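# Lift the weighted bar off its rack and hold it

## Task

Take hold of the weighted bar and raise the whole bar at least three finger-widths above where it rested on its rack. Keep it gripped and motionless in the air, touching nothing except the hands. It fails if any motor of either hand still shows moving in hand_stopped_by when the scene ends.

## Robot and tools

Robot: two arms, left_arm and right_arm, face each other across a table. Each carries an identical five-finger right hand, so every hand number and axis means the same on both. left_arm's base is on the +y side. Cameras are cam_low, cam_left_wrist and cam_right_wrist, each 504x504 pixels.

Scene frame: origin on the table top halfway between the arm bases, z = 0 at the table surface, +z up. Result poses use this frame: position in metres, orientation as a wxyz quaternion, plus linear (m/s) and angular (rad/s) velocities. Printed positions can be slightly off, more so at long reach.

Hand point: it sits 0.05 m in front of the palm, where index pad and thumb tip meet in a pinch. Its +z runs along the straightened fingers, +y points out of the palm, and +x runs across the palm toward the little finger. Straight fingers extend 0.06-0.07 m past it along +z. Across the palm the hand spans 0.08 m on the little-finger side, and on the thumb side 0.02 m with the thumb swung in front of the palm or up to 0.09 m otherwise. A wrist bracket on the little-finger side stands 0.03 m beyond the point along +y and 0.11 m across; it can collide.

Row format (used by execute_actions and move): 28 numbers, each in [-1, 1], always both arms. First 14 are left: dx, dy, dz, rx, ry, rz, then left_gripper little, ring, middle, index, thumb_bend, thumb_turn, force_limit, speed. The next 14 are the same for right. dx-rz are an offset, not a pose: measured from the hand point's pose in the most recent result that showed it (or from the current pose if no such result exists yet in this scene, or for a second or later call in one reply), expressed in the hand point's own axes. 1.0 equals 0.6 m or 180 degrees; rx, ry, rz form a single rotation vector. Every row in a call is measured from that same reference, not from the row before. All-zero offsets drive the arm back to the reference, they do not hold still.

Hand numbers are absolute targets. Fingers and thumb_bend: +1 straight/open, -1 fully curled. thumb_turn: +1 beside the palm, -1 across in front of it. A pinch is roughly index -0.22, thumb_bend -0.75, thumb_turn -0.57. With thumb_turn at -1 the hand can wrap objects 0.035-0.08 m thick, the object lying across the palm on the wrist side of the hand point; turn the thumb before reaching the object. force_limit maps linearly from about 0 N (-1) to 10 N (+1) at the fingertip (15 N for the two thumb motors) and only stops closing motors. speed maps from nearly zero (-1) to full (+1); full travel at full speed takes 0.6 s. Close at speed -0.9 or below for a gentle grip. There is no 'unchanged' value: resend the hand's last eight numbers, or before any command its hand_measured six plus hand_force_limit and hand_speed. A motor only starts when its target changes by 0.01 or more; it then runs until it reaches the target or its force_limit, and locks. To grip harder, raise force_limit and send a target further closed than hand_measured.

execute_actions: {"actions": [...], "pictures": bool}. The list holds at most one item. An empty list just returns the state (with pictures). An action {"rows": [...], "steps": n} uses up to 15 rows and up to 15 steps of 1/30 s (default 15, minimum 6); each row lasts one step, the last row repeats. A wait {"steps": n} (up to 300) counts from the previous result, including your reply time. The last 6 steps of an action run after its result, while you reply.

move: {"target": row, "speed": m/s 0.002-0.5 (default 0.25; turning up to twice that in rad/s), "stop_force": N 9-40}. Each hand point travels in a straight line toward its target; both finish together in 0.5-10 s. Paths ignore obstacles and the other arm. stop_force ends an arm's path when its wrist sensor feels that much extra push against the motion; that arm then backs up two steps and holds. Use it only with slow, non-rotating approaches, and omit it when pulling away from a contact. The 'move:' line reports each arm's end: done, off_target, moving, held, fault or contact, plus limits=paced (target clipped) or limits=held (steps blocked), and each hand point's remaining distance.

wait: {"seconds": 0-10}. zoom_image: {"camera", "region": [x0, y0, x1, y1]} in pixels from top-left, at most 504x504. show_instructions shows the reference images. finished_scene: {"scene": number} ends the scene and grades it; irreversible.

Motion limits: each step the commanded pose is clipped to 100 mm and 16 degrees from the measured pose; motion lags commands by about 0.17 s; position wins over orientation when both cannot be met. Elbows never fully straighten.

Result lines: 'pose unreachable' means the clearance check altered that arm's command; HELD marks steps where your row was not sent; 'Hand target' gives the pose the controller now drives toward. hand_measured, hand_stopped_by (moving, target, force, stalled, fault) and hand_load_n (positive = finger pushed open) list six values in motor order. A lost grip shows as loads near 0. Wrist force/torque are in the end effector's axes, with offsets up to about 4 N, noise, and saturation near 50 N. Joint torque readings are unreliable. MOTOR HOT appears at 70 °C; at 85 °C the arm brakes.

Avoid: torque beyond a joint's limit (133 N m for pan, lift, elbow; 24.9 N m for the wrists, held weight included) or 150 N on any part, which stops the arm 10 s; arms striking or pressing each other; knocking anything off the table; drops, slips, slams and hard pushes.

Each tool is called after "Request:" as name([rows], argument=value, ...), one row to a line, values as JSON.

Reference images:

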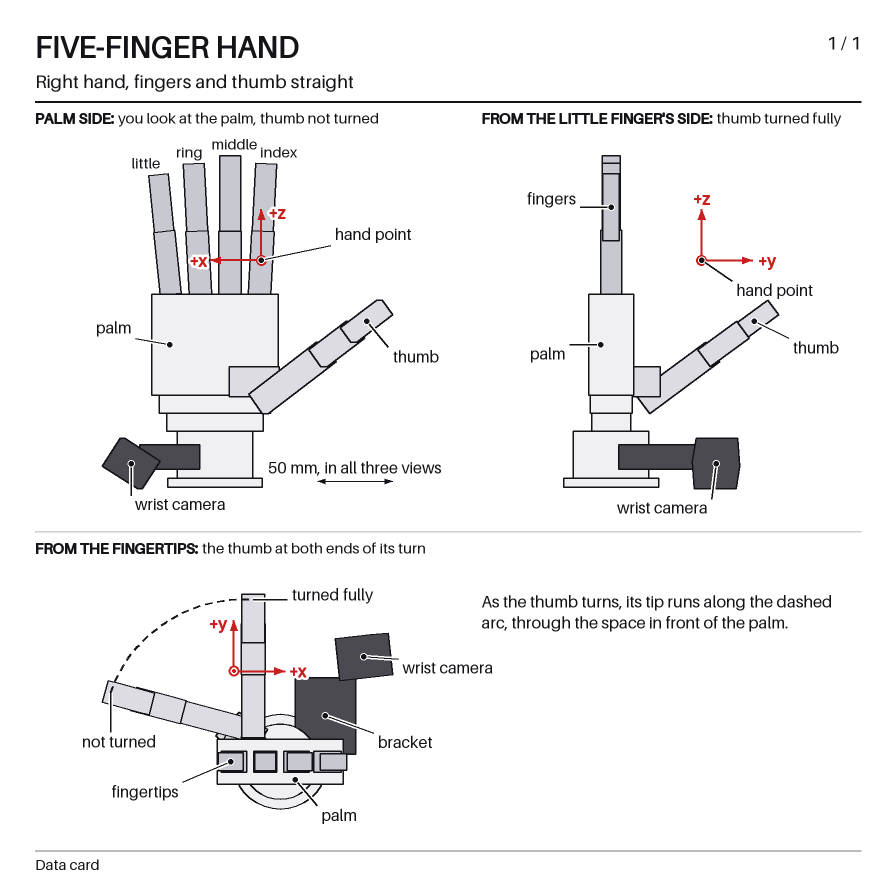

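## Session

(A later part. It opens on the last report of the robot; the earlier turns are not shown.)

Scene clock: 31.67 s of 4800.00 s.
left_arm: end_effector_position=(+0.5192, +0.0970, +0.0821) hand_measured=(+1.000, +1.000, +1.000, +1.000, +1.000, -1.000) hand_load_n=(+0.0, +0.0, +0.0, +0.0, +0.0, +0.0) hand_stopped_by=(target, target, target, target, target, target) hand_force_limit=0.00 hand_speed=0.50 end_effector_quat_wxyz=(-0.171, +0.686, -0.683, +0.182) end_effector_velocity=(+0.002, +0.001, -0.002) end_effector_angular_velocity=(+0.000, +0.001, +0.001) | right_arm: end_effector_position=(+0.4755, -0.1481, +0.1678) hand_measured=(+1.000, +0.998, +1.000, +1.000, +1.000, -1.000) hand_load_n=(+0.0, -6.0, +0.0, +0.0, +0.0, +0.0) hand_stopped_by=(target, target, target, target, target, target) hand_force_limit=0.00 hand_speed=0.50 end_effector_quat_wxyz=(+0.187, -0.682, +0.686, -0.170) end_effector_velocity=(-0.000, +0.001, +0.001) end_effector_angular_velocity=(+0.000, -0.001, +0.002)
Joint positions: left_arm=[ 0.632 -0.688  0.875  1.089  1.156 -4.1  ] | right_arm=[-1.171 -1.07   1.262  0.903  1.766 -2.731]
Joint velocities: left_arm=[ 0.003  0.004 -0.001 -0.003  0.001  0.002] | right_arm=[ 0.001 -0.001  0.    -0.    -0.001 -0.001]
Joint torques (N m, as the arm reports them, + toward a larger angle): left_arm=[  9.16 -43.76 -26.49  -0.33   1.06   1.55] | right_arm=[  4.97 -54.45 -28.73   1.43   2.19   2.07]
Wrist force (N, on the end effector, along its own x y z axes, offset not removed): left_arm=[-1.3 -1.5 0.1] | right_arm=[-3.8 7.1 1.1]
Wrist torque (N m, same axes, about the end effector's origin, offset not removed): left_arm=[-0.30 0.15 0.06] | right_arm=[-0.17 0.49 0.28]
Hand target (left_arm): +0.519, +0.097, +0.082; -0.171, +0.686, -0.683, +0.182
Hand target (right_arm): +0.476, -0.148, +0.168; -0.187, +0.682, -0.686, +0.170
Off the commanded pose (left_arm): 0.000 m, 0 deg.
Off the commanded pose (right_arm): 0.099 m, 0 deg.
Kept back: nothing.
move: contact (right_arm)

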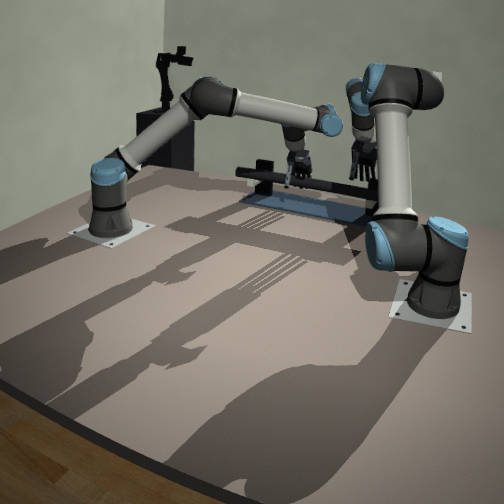

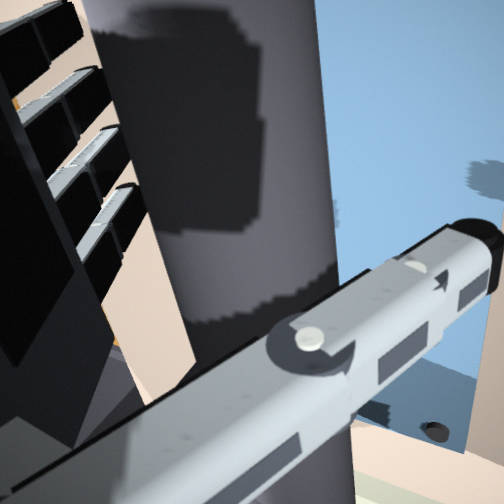

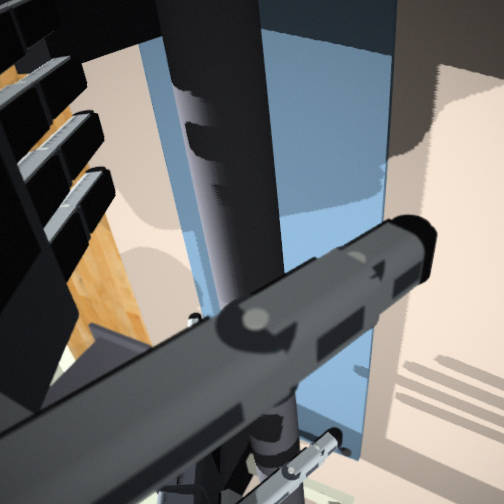

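Request:
move(target=[-0.047,0,0,0,0,0,1,1,1,1,1,-1,0,0.5,-0.072,-0.005,-0.02,0,0,0,1,1,1,1,1,-1,0,0.5], speed=0.04)

Request:
move(target=[0,0,0,0,0,0,1,1,1,1,1,-1,0,0.5,0,0,0.2,0,0,0,1,1,1,1,1,-1,0,0.5], speed=0.03, stop_force=10)

Request:
zoom_image(camera="cam_low", region=[220,110,420,250])

Scene clock: 33.80 s of 4800.00 s.
left_arm: end_effector_position=(+0.5192, +0.1250, +0.0816) hand_measured=(+1.000, +1.000, +1.000, +1.000, +1.000, -1.000) hand_load_n=(+0.0, +0.0, +0.0, +0.0, +0.0, +0.0) hand_stopped_by=(target, target, target, target, target, target) hand_force_limit=0.00 hand_speed=0.50 end_effector_quat_wxyz=(-0.171, +0.686, -0.683, +0.182) end_effector_velocity=(-0.000, +0.001, +0.000) end_effector_angular_velocity=(-0.002, -0.001, -0.000) | right_arm: end_effector_position=(+0.4723, -0.1055, +0.1807) hand_measured=(+1.000, +1.000, +1.000, +1.000, +1.000, -1.000) hand_load_n=(+0.0, +0.0, +0.0, +0.0, +0.0, +0.0) hand_stopped_by=(target, target, target, target, target, target) hand_force_limit=0.00 hand_speed=0.50 end_effector_quat_wxyz=(+0.187, -0.682, +0.686, -0.170) end_effector_velocity=(-0.001, +0.003, +0.000) end_effector_angular_velocity=(-0.003, +0.001, +0.001)
Joint positions: left_arm=[ 0.656 -0.748  0.983  1.03   1.163 -4.075] | right_arm=[-1.095 -1.004  1.13   0.983  1.8   -2.662]
Joint velocities: left_arm=[ 0.001 -0.004  0.006 -0.005  0.001  0.002] | right_arm=[ 0.006  0.006 -0.01   0.007  0.004  0.004]
Joint torques (N m, as the arm reports them, + toward a larger angle): left_arm=[ 10.95 -65.58  -6.73  -0.61   1.13   1.72] | right_arm=[  5.63 -36.26 -26.06   2.73   2.03   2.14]
Wrist force (N, on the end effector, along its own x y z axes, offset not removed): left_arm=[-0.2 -1.5 1.4] | right_arm=[-3.8 3.0 -1.6]
Wrist torque (N m, same axes, about the end effector's origin, offset not removed): left_arm=[-0.28 0.06 0.00] | right_arm=[0.45 0.75 -0.12]
Hand target (left_arm): +0.519, +0.125, +0.082; -0.171, +0.686, -0.683, +0.182
Hand target (right_arm): +0.472, -0.105, +0.181; -0.187, +0.682, -0.686, +0.170
Off the commanded pose (left_arm): 0.000 m, 0 deg.
Off the commanded pose (right_arm): 0.000 m, 0 deg.
Kept back: nothing.
move: done

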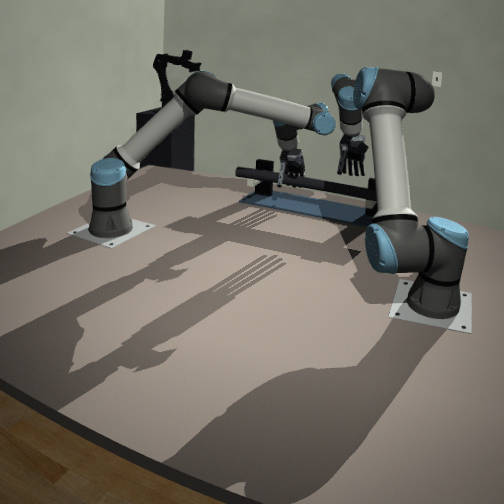

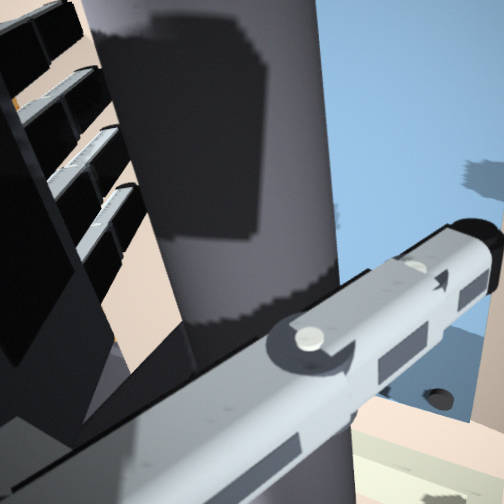

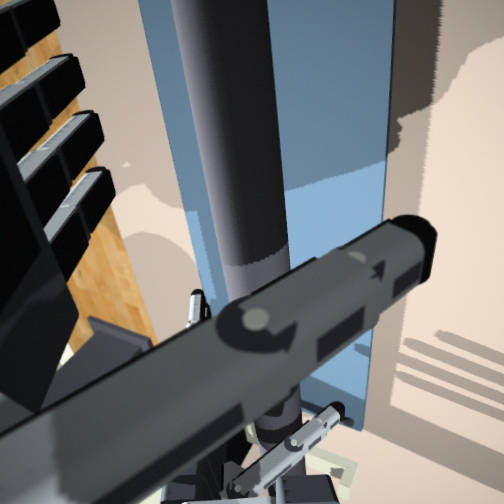

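Scene clock: 38.13 s of 4800.00 s.
left_arm: end_effector_position=(+0.5192, +0.1250, +0.0816) hand_measured=(+1.000, +1.000, +1.000, +1.000, +1.000, -1.000) hand_load_n=(+0.0, +0.0, +0.0, +0.0, +0.0, +0.0) hand_stopped_by=(target, target, target, target, target, target) hand_force_limit=0.00 hand_speed=0.50 end_effector_quat_wxyz=(-0.171, +0.686, -0.683, +0.182) end_effector_velocity=(-0.001, -0.000, -0.000) end_effector_angular_velocity=(+0.002, +0.001, -0.002) | right_arm: end_effector_position=(+0.5298, -0.1030, +0.0783) hand_measured=(+1.000, +1.000, +1.000, +1.000, +1.000, -1.000) hand_load_n=(+0.0, +0.0, +0.0, +0.0, +0.0, +0.0) hand_stopped_by=(target, target, target, target, target, target) hand_force_limit=0.00 hand_speed=0.50 end_effector_quat_wxyz=(+0.187, -0.682, +0.686, -0.170) end_effector_velocity=(-0.004, +0.000, +0.004) end_effector_angular_velocity=(+0.000, +0.004, -0.002)
Joint positions: left_arm=[ 0.656 -0.748  0.983  1.03   1.163 -4.075] | right_arm=[-1.142 -0.836  1.113  0.822  1.779 -2.705]
Joint velocities: left_arm=[-0.002  0.     0.     0.002 -0.     0.   ] | right_arm=[ 0.003 -0.009  0.005  0.008  0.001  0.006]
Joint torques (N m, as the arm reports them, + toward a larger angle): left_arm=[-11.01 -41.88 -26.6    4.4   -2.16  -1.48] | right_arm=[  5.59 -60.62  -8.08   2.91   2.14   2.33]
Wrist force (N, on the end effector, along its own x y z axes, offset not removed): left_arm=[-0.3 -1.3 -1.5] | right_arm=[0.3 3.3 0.5]
Wrist torque (N m, same axes, about the end effector's origin, offset not removed): left_arm=[-0.17 -0.03 0.06] | right_arm=[0.50 0.05 -0.01]
Hand target (left_arm): +0.519, +0.125, +0.082; -0.171, +0.686, -0.683, +0.182
Hand target (right_arm): +0.529, -0.103, +0.079; -0.187, +0.682, -0.686, +0.170
Off the commanded pose (left_arm): 0.000 m, 0 deg.
Off the commanded pose (right_arm): 0.003 m, 0 deg.
Kept back: nothing.
move: contact (right_arm)

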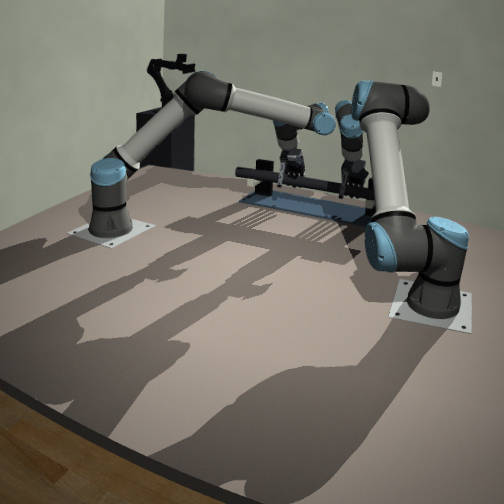

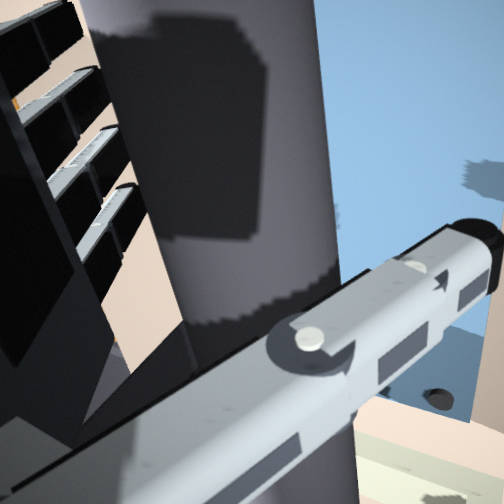

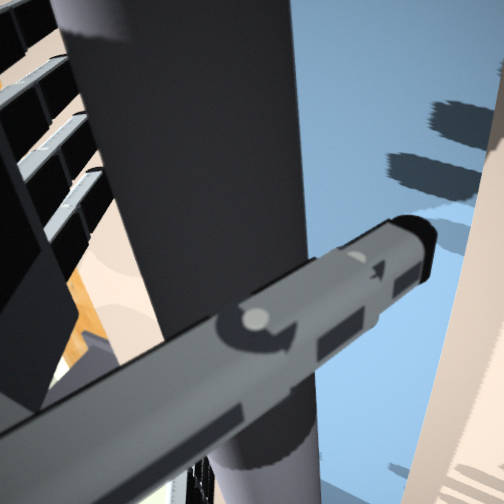

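Region (220, 110, 420, 250) of cam_low's 504x504 image, scaled by 2.520, with more detail than that image has; it fills the top 353 rows of this view, and the rest is white.

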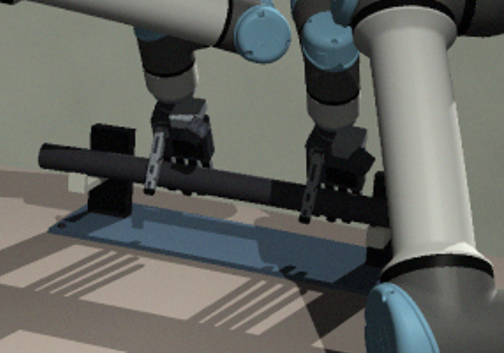

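Request:
move(target=[0,0,0.04,0,0,0,1,1,1,1,1,-1,0,0.5,0,0,-0.006,0,0,0,1,1,1,1,1,-1,0,0.5], speed=0.01, stop_force=9)

Request:
move(target=[0,0.06,-0.004,0,0,0,1,1,1,1,1,-1,0,0.5,0,0.06,0,0,0,0,1,1,1,1,1,-1,0,0.5], speed=0.01, stop_force=9)

Scene clock: 41.30 s of 4800.00 s.
left_arm: end_effector_position=(+0.5242, +0.1249, +0.0726) hand_measured=(+1.000, +1.000, +1.000, +1.000, +1.000, -1.000) hand_load_n=(+0.0, +0.0, +0.0, +0.0, +0.0, +0.0) hand_stopped_by=(target, target, target, target, target, target) hand_force_limit=0.00 hand_speed=0.50 end_effector_quat_wxyz=(-0.171, +0.686, -0.683, +0.182) end_effector_velocity=(-0.000, +0.001, +0.000) end_effector_angular_velocity=(+0.002, +0.001, +0.000) | right_arm: end_effector_position=(+0.5280, -0.1031, +0.0814) hand_measured=(+1.000, +1.000, +1.000, +1.000, +1.000, -1.000) hand_load_n=(+0.0, +0.0, +0.0, +0.0, +0.0, +0.0) hand_stopped_by=(target, target, target, target, target, target) hand_force_limit=0.00 hand_speed=0.50 end_effector_quat_wxyz=(+0.187, -0.682, +0.686, -0.170) end_effector_velocity=(+0.000, -0.001, +0.000) end_effector_angular_velocity=(-0.001, -0.000, -0.000)
Joint positions: left_arm=[ 0.663 -0.732  0.976  1.018  1.165 -4.067] | right_arm=[-1.14  -0.842  1.115  0.826  1.78  -2.703]
Joint velocities: left_arm=[ 0.    -0.     0.     0.002  0.    -0.   ] | right_arm=[-0.001 -0.     0.     0.     0.001 -0.001]
Joint torques (N m, as the arm reports them, + toward a larger angle): left_arm=[-10.63 -65.52  -6.26   4.41  -2.15  -1.34] | right_arm=[  5.67 -59.78  -8.59   2.8    2.22   2.24]
Wrist force (N, on the end effector, along its own x y z axes, offset not removed): left_arm=[0.6 -2.9 -0.8] | right_arm=[-3.6 -2.5 0.6]
Wrist torque (N m, same axes, about the end effector's origin, offset not removed): left_arm=[-0.51 -0.17 0.10] | right_arm=[-0.47 0.71 -0.25]
Hand target (left_arm): +0.524, +0.125, +0.073; -0.171, +0.686, -0.683, +0.182
Hand target (right_arm): +0.528, -0.103, +0.081; -0.187, +0.682, -0.686, +0.170
Off the commanded pose (left_arm): 0.014 m, 0 deg.
Off the commanded pose (right_arm): 0.000 m, 0 deg.
Kept back: nothing.
move: contact (left_arm)

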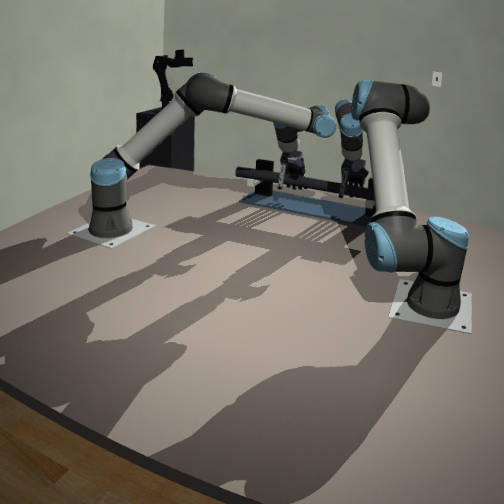

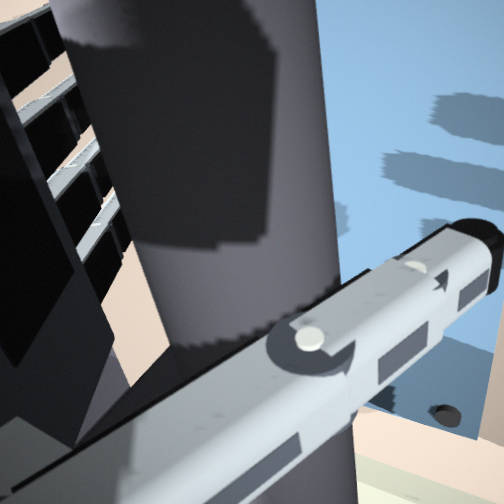

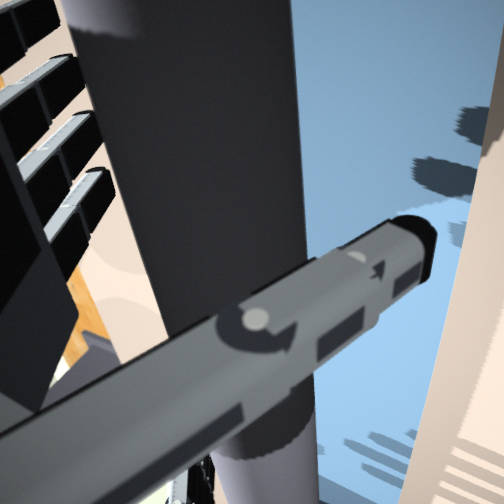

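Scene clock: 45.13 s of 4800.00 s.
left_arm: end_effector_position=(+0.4918, +0.1246, +0.0574) hand_measured=(+1.000, +1.000, +1.000, +1.000, +1.000, -1.000) hand_load_n=(+0.0, +0.0, +0.0, +0.0, +0.0, +0.0) hand_stopped_by=(target, target, target, target, target, target) hand_force_limit=0.00 hand_speed=0.50 end_effector_quat_wxyz=(-0.171, +0.686, -0.683, +0.182) end_effector_velocity=(-0.002, +0.000, -0.001) end_effector_angular_velocity=(+0.001, -0.000, -0.000) | right_arm: end_effector_position=(+0.4969, -0.1026, +0.0639) hand_measured=(+1.000, +1.000, +1.000, +1.000, +1.000, -1.000) hand_load_n=(+0.0, +0.0, +0.0, +0.0, +0.0, +0.0) hand_stopped_by=(target, target, target, target, target, target) hand_force_limit=0.00 hand_speed=0.50 end_effector_quat_wxyz=(+0.187, -0.682, +0.686, -0.170) end_effector_velocity=(-0.002, +0.001, +0.000) end_effector_angular_velocity=(+0.003, -0.001, +0.002)
Joint positions: left_arm=[ 0.616 -0.778  1.106  0.954  1.151 -4.116] | right_arm=[-1.113 -0.884  1.237  0.752  1.792 -2.679]
Joint velocities: left_arm=[-0.003 -0.003  0.008 -0.003 -0.001 -0.003] | right_arm=[ 0.002 -0.005  0.008 -0.005 -0.002  0.001]
Joint torques (N m, as the arm reports them, + toward a larger angle): left_arm=[-10.32 -63.31  -6.46  -0.49  -2.17  -1.33] | right_arm=[  4.93 -56.84  -8.83  -0.34   2.19   2.2 ]
Wrist force (N, on the end effector, along its own x y z axes, offset not removed): left_arm=[-1.0 -3.6 0.0] | right_arm=[1.1 6.2 -0.9]
Wrist torque (N m, same axes, about the end effector's origin, offset not removed): left_arm=[-0.59 0.12 -0.03] | right_arm=[1.01 -0.11 0.31]
Hand target (left_arm): +0.492, +0.125, +0.057; -0.171, +0.686, -0.683, +0.182
Hand target (right_arm): +0.497, -0.103, +0.064; -0.187, +0.682, -0.686, +0.170
Off the commanded pose (left_arm): 0.000 m, 0 deg.
Off the commanded pose (right_arm): 0.000 m, 0 deg.
Kept back: nothing.
move: done

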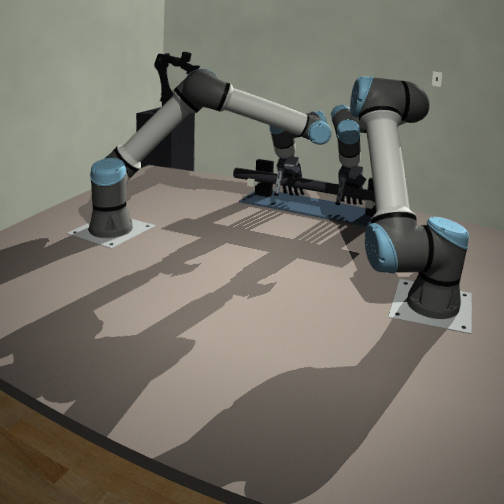

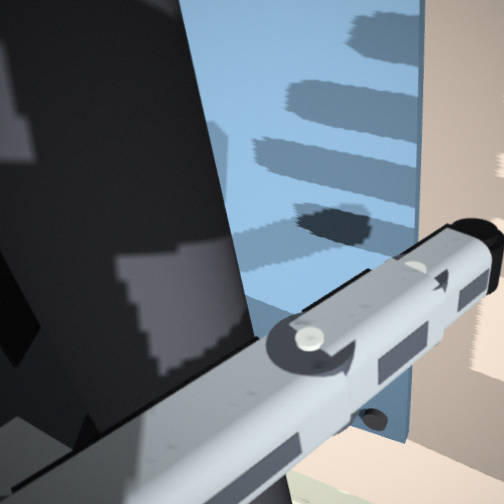

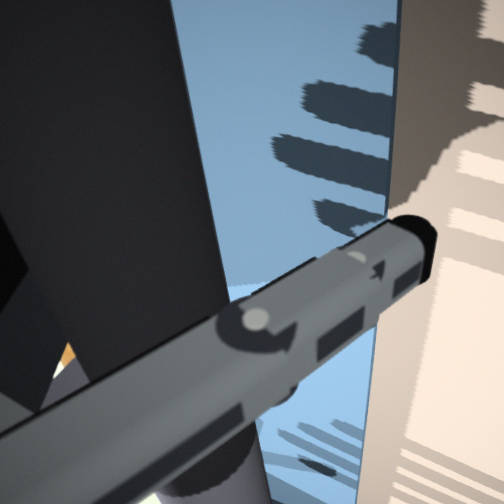

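Request:
execute_actions([
  {"rows":[[0,0,0,0,0,0,-1,-1,-1,-1,-1,-1,0.6,-0.3,0,0,0,0,0,0,-1,-1,-1,-1,-1,-1,0.6,-0.3]],"steps":15},
])

Request:
wait(seconds=2)

Request:
zoom_image(camera="cam_low", region=[220,110,420,250])

Scene clock: 45.80 s of 4800.00 s.
left_arm: end_effector_position=(+0.4917, +0.1245, +0.0574) hand_measured=(+0.770, +0.770, +0.770, +0.770, +0.854, -1.000) hand_load_n=(+0.0, +0.0, +0.0, +0.0, +0.0, +0.0) hand_stopped_by=(moving, moving, moving, moving, moving, target) hand_force_limit=0.60 hand_speed=-0.30 end_effector_quat_wxyz=(-0.171, +0.686, -0.683, +0.182) end_effector_velocity=(+0.002, +0.001, +0.000) end_effector_angular_velocity=(+0.001, -0.000, +0.000) | right_arm: end_effector_position=(+0.4968, -0.1026, +0.0640) hand_measured=(+0.770, +0.770, +0.770, +0.770, +0.854, -1.000) hand_load_n=(+0.0, +0.0, +0.0, +0.0, +0.0, +0.0) hand_stopped_by=(moving, moving, moving, moving, moving, target) hand_force_limit=0.60 hand_speed=-0.30 end_effector_quat_wxyz=(+0.187, -0.682, +0.686, -0.170) end_effector_velocity=(+0.001, -0.000, +0.001) end_effector_angular_velocity=(+0.001, -0.000, -0.001)
Joint positions: left_arm=[ 0.616 -0.778  1.106  0.953  1.151 -4.116] | right_arm=[-1.113 -0.884  1.238  0.752  1.792 -2.678]
Joint velocities: left_arm=[ 0.003  0.001 -0.003  0.002  0.     0.003] | right_arm=[-0.001 -0.    -0.002  0.001 -0.     0.   ]
Joint torques (N m, as the arm reports them, + toward a larger angle): left_arm=[  9.52 -40.64 -26.46   4.61  -0.36   1.83] | right_arm=[ -5.64 -39.8  -25.93   2.79   0.67  -1.41]
Wrist force (N, on the end effector, along its own x y z axes, offset not removed): left_arm=[1.6 -2.8 0.0] | right_arm=[-2.2 -1.6 -2.4]
Wrist torque (N m, same axes, about the end effector's origin, offset not removed): left_arm=[-0.41 -0.40 0.13] | right_arm=[-0.04 0.57 -0.09]
Steps of this call (steps 1 to 11: nothing new was sent; steps 12 to 20: the first 9 steps of this action). Readings (end_effector_position | what the end effector reports):
12: left_arm (+0.4916, +0.1246, +0.0573) | right_arm (+0.4966, -0.1026, +0.0638) | left_arm hand_measured=(+1.000, +1.000, +1.000, +1.000, +1.000, -1.000) hand_load_n=(+0.0, +0.0, +0.0, +0.0, +0.0, +0.0) hand_stopped_by=(moving, moving, moving, moving, moving, target) hand_force_limit=0.60 hand_speed=-0.30 | right_arm hand_measured=(+1.000, +1.000, +1.000, +1.000, +1.000, -1.000) hand_load_n=(+0.0, +0.0, +0.0, +0.0, +0.0, +0.0) hand_stopped_by=(moving, moving, moving, moving, moving, target) hand_force_limit=0.60 hand_speed=-0.30
13: left_arm (+0.4916, +0.1246, +0.0573) | right_arm (+0.4966, -0.1026, +0.0638) | left_arm hand_measured=(+1.000, +1.000, +1.000, +1.000, +1.000, -1.000) hand_load_n=(+0.0, +0.0, +0.0, +0.0, +0.0, +0.0) hand_stopped_by=(moving, moving, moving, moving, moving, target) hand_force_limit=0.60 hand_speed=-0.30 | right_arm hand_measured=(+1.000, +1.000, +1.000, +1.000, +1.000, -1.000) hand_load_n=(+0.0, +0.0, +0.0, +0.0, +0.0, +0.0) hand_stopped_by=(moving, moving, moving, moving, moving, target) hand_force_limit=0.60 hand_speed=-0.30
15: left_arm (+0.4916, +0.1246, +0.0573) | right_arm (+0.4967, -0.1026, +0.0638) | left_arm hand_measured=(+0.964, +0.964, +0.964, +0.964, +0.978, -1.000) hand_load_n=(+0.0, +0.0, +0.0, +0.0, +0.0, +0.0) hand_stopped_by=(moving, moving, moving, moving, moving, target) hand_force_limit=0.60 hand_speed=-0.30 | right_arm hand_measured=(+0.964, +0.964, +0.964, +0.964, +0.978, -1.000) hand_load_n=(+0.0, +0.0, +0.0, +0.0, +0.0, +0.0) hand_stopped_by=(moving, moving, moving, moving, moving, target) hand_force_limit=0.60 hand_speed=-0.30
19: left_arm (+0.4917, +0.1245, +0.0574) | right_arm (+0.4968, -0.1026, +0.0640) | left_arm hand_measured=(+0.810, +0.810, +0.810, +0.810, +0.880, -1.000) hand_load_n=(+0.0, +0.0, +0.0, +0.0, +0.0, +0.0) hand_stopped_by=(moving, moving, moving, moving, moving, target) hand_force_limit=0.60 hand_speed=-0.30 | right_arm hand_measured=(+0.810, +0.810, +0.810, +0.810, +0.880, -1.000) hand_load_n=(+0.0, +0.0, +0.0, +0.0, +0.0, +0.0) hand_stopped_by=(moving, moving, moving, moving, moving, target) hand_force_limit=0.60 hand_speed=-0.30
20: the state above

Scene clock: 48.00 s of 4800.00 s.
left_arm: end_effector_position=(+0.4918, +0.1246, +0.0574) hand_measured=(-0.782, -0.780, -0.586, -0.782, -0.028, -1.000) hand_load_n=(+7.5, +9.5, +9.5, +7.5, +13.5, +1.5) hand_stopped_by=(force, force, force, force, force, target) hand_force_limit=0.60 hand_speed=-0.30 end_effector_quat_wxyz=(-0.171, +0.686, -0.683, +0.182) end_effector_velocity=(-0.000, -0.000, -0.000) end_effector_angular_velocity=(-0.000, -0.000, +0.000) | right_arm: end_effector_position=(+0.4969, -0.1026, +0.0639) hand_measured=(-0.702, -0.666, -0.586, -0.628, -0.030, -1.000) hand_load_n=(+8.0, +1.5, +9.5, +0.0, +14.0, +1.5) hand_stopped_by=(force, force, force, force, force, target) hand_force_limit=0.60 hand_speed=-0.30 end_effector_quat_wxyz=(+0.187, -0.682, +0.686, -0.170) end_effector_velocity=(+0.000, -0.000, +0.000) end_effector_angular_velocity=(-0.000, +0.000, +0.001)
Joint positions: left_arm=[ 0.616 -0.778  1.106  0.954  1.151 -4.116] | right_arm=[-1.113 -0.884  1.237  0.752  1.792 -2.679]
Joint velocities: left_arm=[-0.    -0.     0.    -0.001 -0.    -0.   ] | right_arm=[-0.001 -0.     0.     0.    -0.001 -0.002]
Joint torques (N m, as the arm reports them, + toward a larger angle): left_arm=[ -8.14 -72.14 -11.74   6.     0.89   1.59] | right_arm=[ -4.04 -65.04 -18.91   2.46   3.13  -1.78]
Wrist force (N, on the end effector, along its own x y z axes, offset not removed): left_arm=[-0.9 3.0 14.8] | right_arm=[-0.4 11.3 10.1]
Wrist torque (N m, same axes, about the end effector's origin, offset not removed): left_arm=[-0.53 -0.55 -0.71] | right_arm=[0.60 -0.43 0.35]
Hand target (left_arm): +0.492, +0.125, +0.057; -0.171, +0.686, -0.683, +0.182
Hand target (right_arm): +0.497, -0.103, +0.064; -0.187, +0.682, -0.686, +0.170
Off the commanded pose (left_arm): 0.000 m, 0 deg.
Off the commanded pose (right_arm): 0.000 m, 0 deg.
Kept back: nothing.
Steps of this call (steps 1 to 6: the last 6 steps of your previous action; steps 7 to 66: nothing new was sent). Readings (end_effector_position | what the end effector reports):
1: left_arm (+0.4918, +0.1245, +0.0574) | right_arm (+0.4968, -0.1026, +0.0640) | left_arm hand_measured=(+0.732, +0.732, +0.732, +0.732, +0.830, -1.000) hand_load_n=(+0.0, +0.0, +0.0, +0.0, +0.0, +0.0) hand_stopped_by=(moving, moving, moving, moving, moving, target) hand_force_limit=0.60 hand_speed=-0.30 | right_arm hand_measured=(+0.732, +0.732, +0.732, +0.732, +0.830, -1.000) hand_load_n=(+0.0, +0.0, +0.0, +0.0, +0.0, +0.0) hand_stopped_by=(moving, moving, moving, moving, moving, target) hand_force_limit=0.60 hand_speed=-0.30
2: left_arm (+0.4918, +0.1245, +0.0574) | right_arm (+0.4968, -0.1026, +0.0640) | left_arm hand_measured=(+0.692, +0.692, +0.692, +0.692, +0.806, -1.000) hand_load_n=(+0.0, +0.0, +0.0, +0.0, +0.0, +0.0) hand_stopped_by=(moving, moving, moving, moving, moving, target) hand_force_limit=0.60 hand_speed=-0.30 | right_arm hand_measured=(+0.692, +0.692, +0.692, +0.692, +0.806, -1.000) hand_load_n=(+0.0, +0.0, +0.0, +0.0, +0.0, +0.0) hand_stopped_by=(moving, moving, moving, moving, moving, target) hand_force_limit=0.60 hand_speed=-0.30
4: left_arm (+0.4918, +0.1246, +0.0574) | right_arm (+0.4969, -0.1026, +0.0640) | left_arm hand_measured=(+0.614, +0.614, +0.614, +0.614, +0.756, -1.000) hand_load_n=(+0.0, +0.0, +0.0, +0.0, +0.0, +0.0) hand_stopped_by=(moving, moving, moving, moving, moving, target) hand_force_limit=0.60 hand_speed=-0.30 | right_arm hand_measured=(+0.614, +0.614, +0.614, +0.614, +0.756, -1.000) hand_load_n=(+0.0, +0.0, +0.0, +0.0, +0.0, +0.0) hand_stopped_by=(moving, moving, moving, moving, moving, target) hand_force_limit=0.60 hand_speed=-0.30
8: left_arm (+0.4918, +0.1246, +0.0574) | right_arm (+0.4969, -0.1026, +0.0640) | left_arm hand_measured=(+0.460, +0.460, +0.460, +0.460, +0.658, -1.000) hand_load_n=(+0.0, +0.0, +0.0, +0.0, +0.0, +0.0) hand_stopped_by=(moving, moving, moving, moving, moving, target) hand_force_limit=0.60 hand_speed=-0.30 | right_arm hand_measured=(+0.460, +0.460, +0.460, +0.460, +0.658, -1.000) hand_load_n=(+0.0, +0.0, +0.0, +0.0, +0.0, +0.0) hand_stopped_by=(moving, moving, moving, moving, moving, target) hand_force_limit=0.60 hand_speed=-0.30
66: the state above

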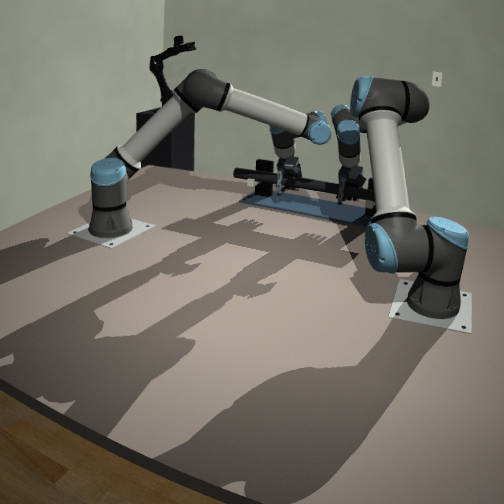

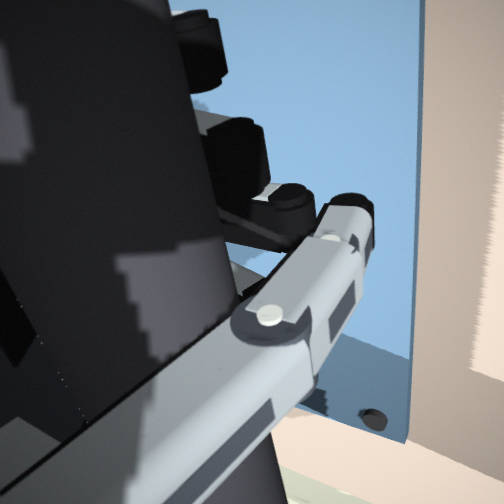

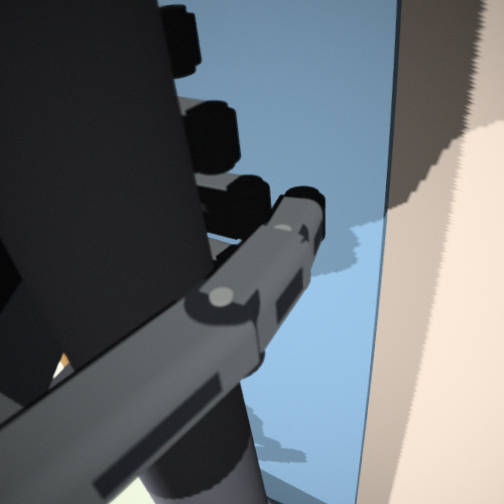

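Region (220, 110, 420, 250) of cam_low's 504x504 image, scaled by 2.520, with more detail than that image has; it fills the top 353 rows of this view, and the rest is white.

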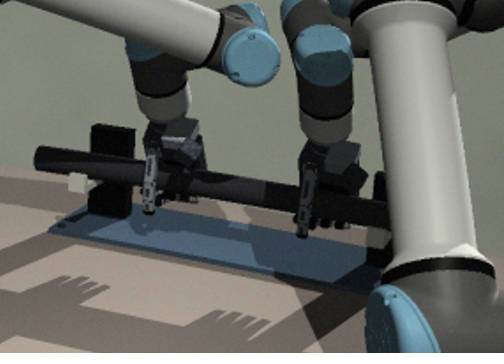

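Request:
execute_actions([
  {"rows":[[0,0,0,0,0,0,-0.97,-0.97,-0.97,-0.97,-0.97,-1,1,-0.5,0,0,0,0,0,0,-0.97,-0.97,-0.97,-0.97,-0.97,-1,1,-0.5]],"steps":15},
])

Request:
wait(seconds=0.7)

Request:
move(target=[0,-0.1,-0.173,0,0,0,-0.97,-0.97,-0.97,-0.97,-0.97,-1,1,-0.5,0,-0.1,-0.173,0,0,0,-0.97,-0.97,-0.97,-0.97,-0.97,-1,1,-0.5], speed=0.03)

Scene clock: 48.67 s of 4800.00 s.
left_arm: end_effector_position=(+0.4918, +0.1246, +0.0574) hand_measured=(-0.796, -0.786, -0.590, -0.792, -0.032, -1.000) hand_load_n=(+10.0, +9.0, +11.0, +11.0, +14.0, +2.0) hand_stopped_by=(force, force, force, force, force, target) hand_force_limit=1.00 hand_speed=-0.50 end_effector_quat_wxyz=(-0.171, +0.686, -0.683, +0.182) end_effector_velocity=(+0.001, +0.001, -0.000) end_effector_angular_velocity=(+0.000, -0.000, +0.002) | right_arm: end_effector_position=(+0.4969, -0.1026, +0.0640) hand_measured=(-0.724, -0.712, -0.592, -0.684, -0.028, -1.000) hand_load_n=(+4.5, +10.0, +10.5, +11.0, +14.5, +1.5) hand_stopped_by=(force, force, force, force, force, target) hand_force_limit=1.00 hand_speed=-0.50 end_effector_quat_wxyz=(+0.187, -0.682, +0.686, -0.170) end_effector_velocity=(+0.000, -0.000, +0.000) end_effector_angular_velocity=(-0.000, -0.000, -0.000)
Joint positions: left_arm=[ 0.616 -0.778  1.106  0.954  1.151 -4.116] | right_arm=[-1.113 -0.884  1.237  0.752  1.792 -2.679]
Joint velocities: left_arm=[ 0.002 -0.     0.    -0.    -0.    -0.   ] | right_arm=[ 0.    -0.    -0.     0.     0.001 -0.   ]
Joint torques (N m, as the arm reports them, + toward a larger angle): left_arm=[-12.24 -62.77 -10.29   5.79   0.68   1.61] | right_arm=[ -2.76 -63.16 -17.72   1.4    3.15  -1.67]
Wrist force (N, on the end effector, along its own x y z axes, offset not removed): left_arm=[-1.4 -4.3 8.6] | right_arm=[-2.9 11.7 12.2]
Wrist torque (N m, same axes, about the end effector's origin, offset not removed): left_arm=[-0.69 -0.08 -1.56] | right_arm=[-0.01 0.17 0.21]
Steps of this call (steps 1 to 11: nothing new was sent; steps 12 to 20: the first 9 steps of this action). Readings (end_effector_position | what the end effector reports):
12: left_arm (+0.4918, +0.1246, +0.0574) | right_arm (+0.4969, -0.1026, +0.0639) | left_arm hand_measured=(-0.782, -0.780, -0.586, -0.782, -0.028, -1.000) hand_load_n=(+7.5, +9.5, +9.5, +7.5, +13.5, +1.5) hand_stopped_by=(moving, moving, moving, moving, moving, target) hand_force_limit=1.00 hand_speed=-0.50 | right_arm hand_measured=(-0.702, -0.666, -0.586, -0.628, -0.030, -1.000) hand_load_n=(+8.0, +1.5, +9.5, +0.0, +14.0, +1.5) hand_stopped_by=(moving, moving, moving, moving, moving, target) hand_force_limit=1.00 hand_speed=-0.50
13: left_arm (+0.4918, +0.1246, +0.0574) | right_arm (+0.4969, -0.1026, +0.0639) | left_arm hand_measured=(-0.782, -0.780, -0.586, -0.782, -0.028, -1.000) hand_load_n=(+7.5, +9.5, +9.5, +7.5, +13.5, +1.5) hand_stopped_by=(moving, moving, moving, moving, moving, target) hand_force_limit=1.00 hand_speed=-0.50 | right_arm hand_measured=(-0.702, -0.666, -0.586, -0.628, -0.030, -1.000) hand_load_n=(+8.0, +1.5, +9.5, +0.0, +14.0, +1.5) hand_stopped_by=(moving, moving, moving, moving, moving, target) hand_force_limit=1.00 hand_speed=-0.50
15: left_arm (+0.4918, +0.1246, +0.0574) | right_arm (+0.4969, -0.1026, +0.0640) | left_arm hand_measured=(-0.798, -0.786, -0.592, -0.792, -0.036, -1.000) hand_load_n=(+12.0, +10.5, +11.5, +12.0, +15.0, +2.0) hand_stopped_by=(force, force, force, force, moving, target) hand_force_limit=1.00 hand_speed=-0.50 | right_arm hand_measured=(-0.724, -0.690, -0.592, -0.652, -0.036, -1.000) hand_load_n=(+10.5, +5.0, +11.5, +2.0, +15.5, +1.5) hand_stopped_by=(force, moving, force, moving, force, target) hand_force_limit=1.00 hand_speed=-0.50
19: left_arm (+0.4918, +0.1246, +0.0574) | right_arm (+0.4969, -0.1026, +0.0640) | left_arm hand_measured=(-0.796, -0.786, -0.590, -0.792, -0.032, -1.000) hand_load_n=(+10.0, +9.0, +11.0, +11.0, +14.0, +2.0) hand_stopped_by=(force, force, force, force, force, target) hand_force_limit=1.00 hand_speed=-0.50 | right_arm hand_measured=(-0.724, -0.712, -0.592, -0.684, -0.028, -1.000) hand_load_n=(+4.5, +10.0, +10.5, +11.0, +14.5, +1.5) hand_stopped_by=(force, force, force, force, force, target) hand_force_limit=1.00 hand_speed=-0.50
20: the state above

Scene clock: 49.57 s of 4800.00 s.
left_arm: end_effector_position=(+0.4918, +0.1246, +0.0574) hand_measured=(-0.796, -0.786, -0.590, -0.792, -0.032, -1.000) hand_load_n=(+10.0, +9.0, +11.0, +11.0, +14.0, +2.0) hand_stopped_by=(force, force, force, force, force, target) hand_force_limit=1.00 hand_speed=-0.50 end_effector_quat_wxyz=(-0.171, +0.686, -0.683, +0.182) end_effector_velocity=(+0.000, -0.000, -0.000) end_effector_angular_velocity=(-0.001, -0.001, +0.000) | right_arm: end_effector_position=(+0.4969, -0.1026, +0.0640) hand_measured=(-0.724, -0.712, -0.592, -0.684, -0.028, -1.000) hand_load_n=(+4.5, +10.0, +10.5, +11.0, +14.5, +1.5) hand_stopped_by=(force, force, force, force, force, target) hand_force_limit=1.00 hand_speed=-0.50 end_effector_quat_wxyz=(+0.187, -0.682, +0.686, -0.170) end_effector_velocity=(+0.000, -0.000, -0.000) end_effector_angular_velocity=(-0.000, -0.000, -0.001)
Joint positions: left_arm=[ 0.616 -0.778  1.106  0.954  1.151 -4.116] | right_arm=[-1.113 -0.884  1.237  0.752  1.792 -2.679]
Joint velocities: left_arm=[ 0.     0.    -0.    -0.001 -0.     0.   ] | right_arm=[-0.     0.    -0.     0.     0.001  0.   ]
Joint torques (N m, as the arm reports them, + toward a larger angle): left_arm=[ -8.78 -42.11 -12.63   5.16   0.71   1.51] | right_arm=[ -3.25 -60.17 -18.08  -0.97   2.9   -1.56]
Wrist force (N, on the end effector, along its own x y z axes, offset not removed): left_arm=[-3.1 -5.1 7.6] | right_arm=[1.5 13.6 14.7]
Wrist torque (N m, same axes, about the end effector's origin, offset not removed): left_arm=[-0.74 0.24 -1.56] | right_arm=[0.06 -0.70 0.41]
Hand target (left_arm): +0.492, +0.125, +0.057; -0.171, +0.686, -0.683, +0.182
Hand target (right_arm): +0.497, -0.103, +0.064; -0.187, +0.682, -0.686, +0.170
Off the commanded pose (left_arm): 0.000 m, 0 deg.
Off the commanded pose (right_arm): 0.000 m, 0 deg.
Kept back: nothing.
Steps of this call (steps 1 to 6: the last 6 steps of your previous action; steps 7 to 27: nothing new was sent). Readings (end_effector_position | what the end effector reports):
1: left_arm (+0.4918, +0.1246, +0.0574) | right_arm (+0.4969, -0.1026, +0.0640) | left_arm hand_measured=(-0.796, -0.786, -0.590, -0.792, -0.032, -1.000) hand_load_n=(+10.0, +9.0, +11.0, +11.0, +14.0, +2.0) hand_stopped_by=(force, force, force, force, force, target) hand_force_limit=1.00 hand_speed=-0.50 | right_arm hand_measured=(-0.724, -0.712, -0.592, -0.684, -0.028, -1.000) hand_load_n=(+4.5, +10.0, +10.5, +11.0, +14.5, +1.5) hand_stopped_by=(force, force, force, force, force, target) hand_force_limit=1.00 hand_speed=-0.50
2: left_arm (+0.4918, +0.1246, +0.0574) | right_arm (+0.4969, -0.1026, +0.0640) | left_arm hand_measured=(-0.796, -0.786, -0.590, -0.792, -0.032, -1.000) hand_load_n=(+10.0, +9.0, +11.0, +11.0, +14.0, +2.0) hand_stopped_by=(force, force, force, force, force, target) hand_force_limit=1.00 hand_speed=-0.50 | right_arm hand_measured=(-0.724, -0.712, -0.592, -0.684, -0.028, -1.000) hand_load_n=(+4.5, +10.0, +10.5, +11.0, +14.5, +1.5) hand_stopped_by=(force, force, force, force, force, target) hand_force_limit=1.00 hand_speed=-0.50
4: left_arm (+0.4918, +0.1246, +0.0574) | right_arm (+0.4969, -0.1026, +0.0640) | left_arm hand_measured=(-0.796, -0.786, -0.590, -0.792, -0.032, -1.000) hand_load_n=(+10.0, +9.0, +11.0, +11.0, +14.0, +2.0) hand_stopped_by=(force, force, force, force, force, target) hand_force_limit=1.00 hand_speed=-0.50 | right_arm hand_measured=(-0.724, -0.712, -0.592, -0.684, -0.028, -1.000) hand_load_n=(+4.5, +10.0, +10.5, +11.0, +14.5, +1.5) hand_stopped_by=(force, force, force, force, force, target) hand_force_limit=1.00 hand_speed=-0.50
8: left_arm (+0.4918, +0.1246, +0.0574) | right_arm (+0.4969, -0.1026, +0.0640) | left_arm hand_measured=(-0.796, -0.786, -0.590, -0.792, -0.032, -1.000) hand_load_n=(+10.0, +9.0, +11.0, +11.0, +14.0, +2.0) hand_stopped_by=(force, force, force, force, force, target) hand_force_limit=1.00 hand_speed=-0.50 | right_arm hand_measured=(-0.724, -0.712, -0.592, -0.684, -0.028, -1.000) hand_load_n=(+4.5, +10.0, +10.5, +11.0, +14.5, +1.5) hand_stopped_by=(force, force, force, force, force, target) hand_force_limit=1.00 hand_speed=-0.50
27: the state above

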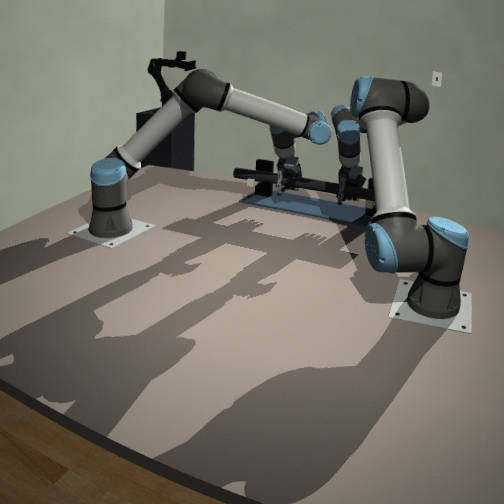

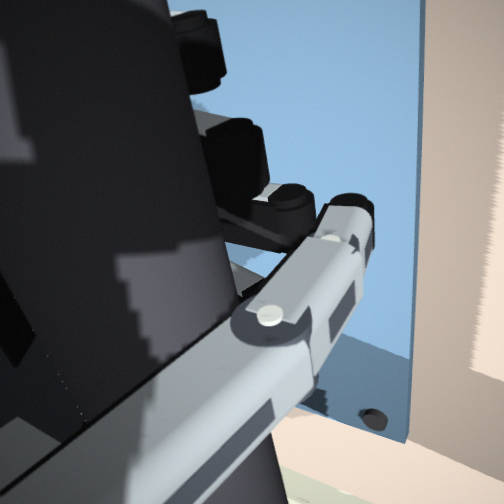

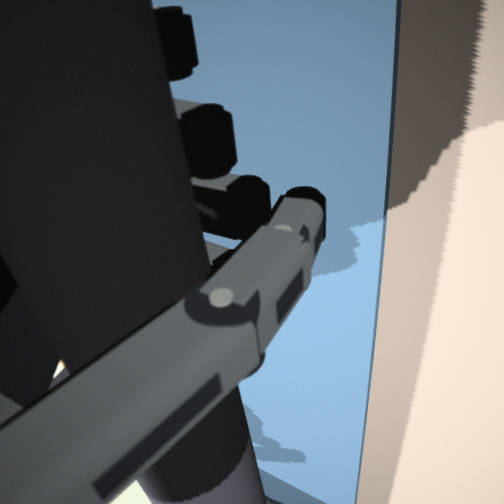

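Scene clock: 53.93 s of 4800.00 s.
left_arm: end_effector_position=(+0.4941, +0.1266, +0.1770) hand_measured=(-0.796, -0.786, -0.590, -0.792, -0.030, -1.000) hand_load_n=(+10.0, +9.0, +11.0, +11.0, +14.5, +1.5) hand_stopped_by=(force, force, force, force, force, target) hand_force_limit=1.00 hand_speed=-0.50 end_effector_quat_wxyz=(-0.171, +0.686, -0.683, +0.182) end_effector_velocity=(-0.000, -0.000, +0.002) end_effector_angular_velocity=(+0.000, -0.000, -0.000) | right_arm: end_effector_position=(+0.4984, -0.1057, +0.1836) hand_measured=(-0.724, -0.712, -0.590, -0.684, -0.028, -1.000) hand_load_n=(+0.5, +4.5, +11.5, +7.0, +13.5, +2.0) hand_stopped_by=(force, force, force, force, force, target) hand_force_limit=1.00 hand_speed=-0.50 end_effector_quat_wxyz=(+0.187, -0.682, +0.686, -0.170) end_effector_velocity=(-0.001, +0.001, +0.002) end_effector_angular_velocity=(+0.002, +0.000, +0.002)
Joint positions: left_arm=[ 0.622 -0.843  0.908  1.214  1.153 -4.111] | right_arm=[-1.119 -0.954  1.041  1.017  1.789 -2.684]
Joint velocities: left_arm=[-0.     0.    -0.006  0.006 -0.001 -0.   ] | right_arm=[ 0.001 -0.001 -0.005  0.005 -0.002  0.   ]
Joint torques (N m, as the arm reports them, + toward a larger angle): left_arm=[ 15.1  -69.4  -25.27   9.78  -0.83   3.67] | right_arm=[-15.43 -66.63 -31.43   4.09   3.36  -2.79]
Wrist force (N, on the end effector, along its own x y z axes, offset not removed): left_arm=[17.1 -0.8 14.7] | right_arm=[-15.8 11.5 11.3]
Wrist torque (N m, same axes, about the end effector's origin, offset not removed): left_arm=[-0.59 -1.05 -0.90] | right_arm=[0.08 0.51 0.16]
Hand target (left_arm): +0.494, +0.127, +0.177; -0.171, +0.686, -0.683, +0.182
Hand target (right_arm): +0.498, -0.106, +0.184; -0.187, +0.682, -0.686, +0.170
Off the commanded pose (left_arm): 0.000 m, 0 deg.
Off the commanded pose (right_arm): 0.000 m, 0 deg.
Kept back: nothing.
move: done

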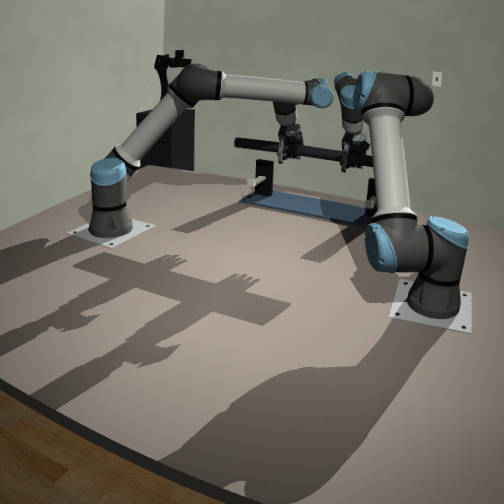

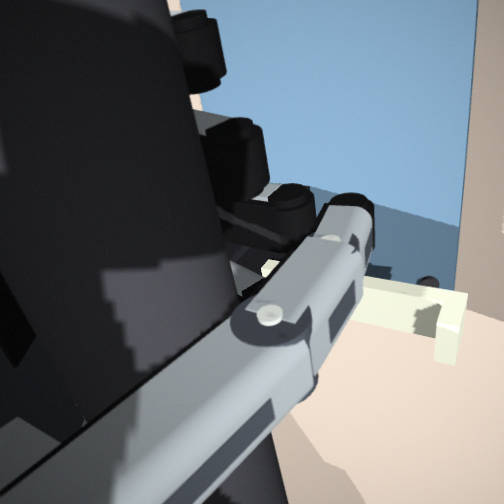

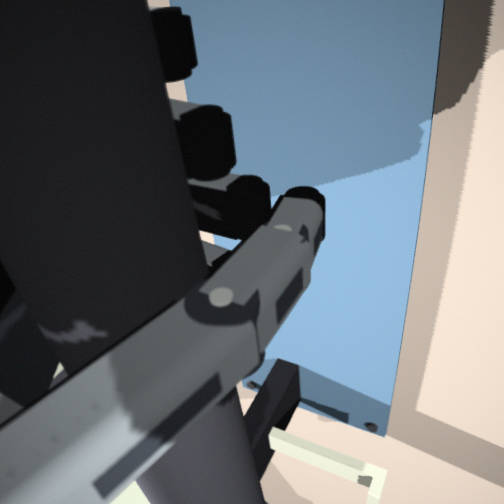

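Lifted 12 cm, clear of the rack and still.

Request:
finished_scene(scene=1)

The scene is finished: the task was done.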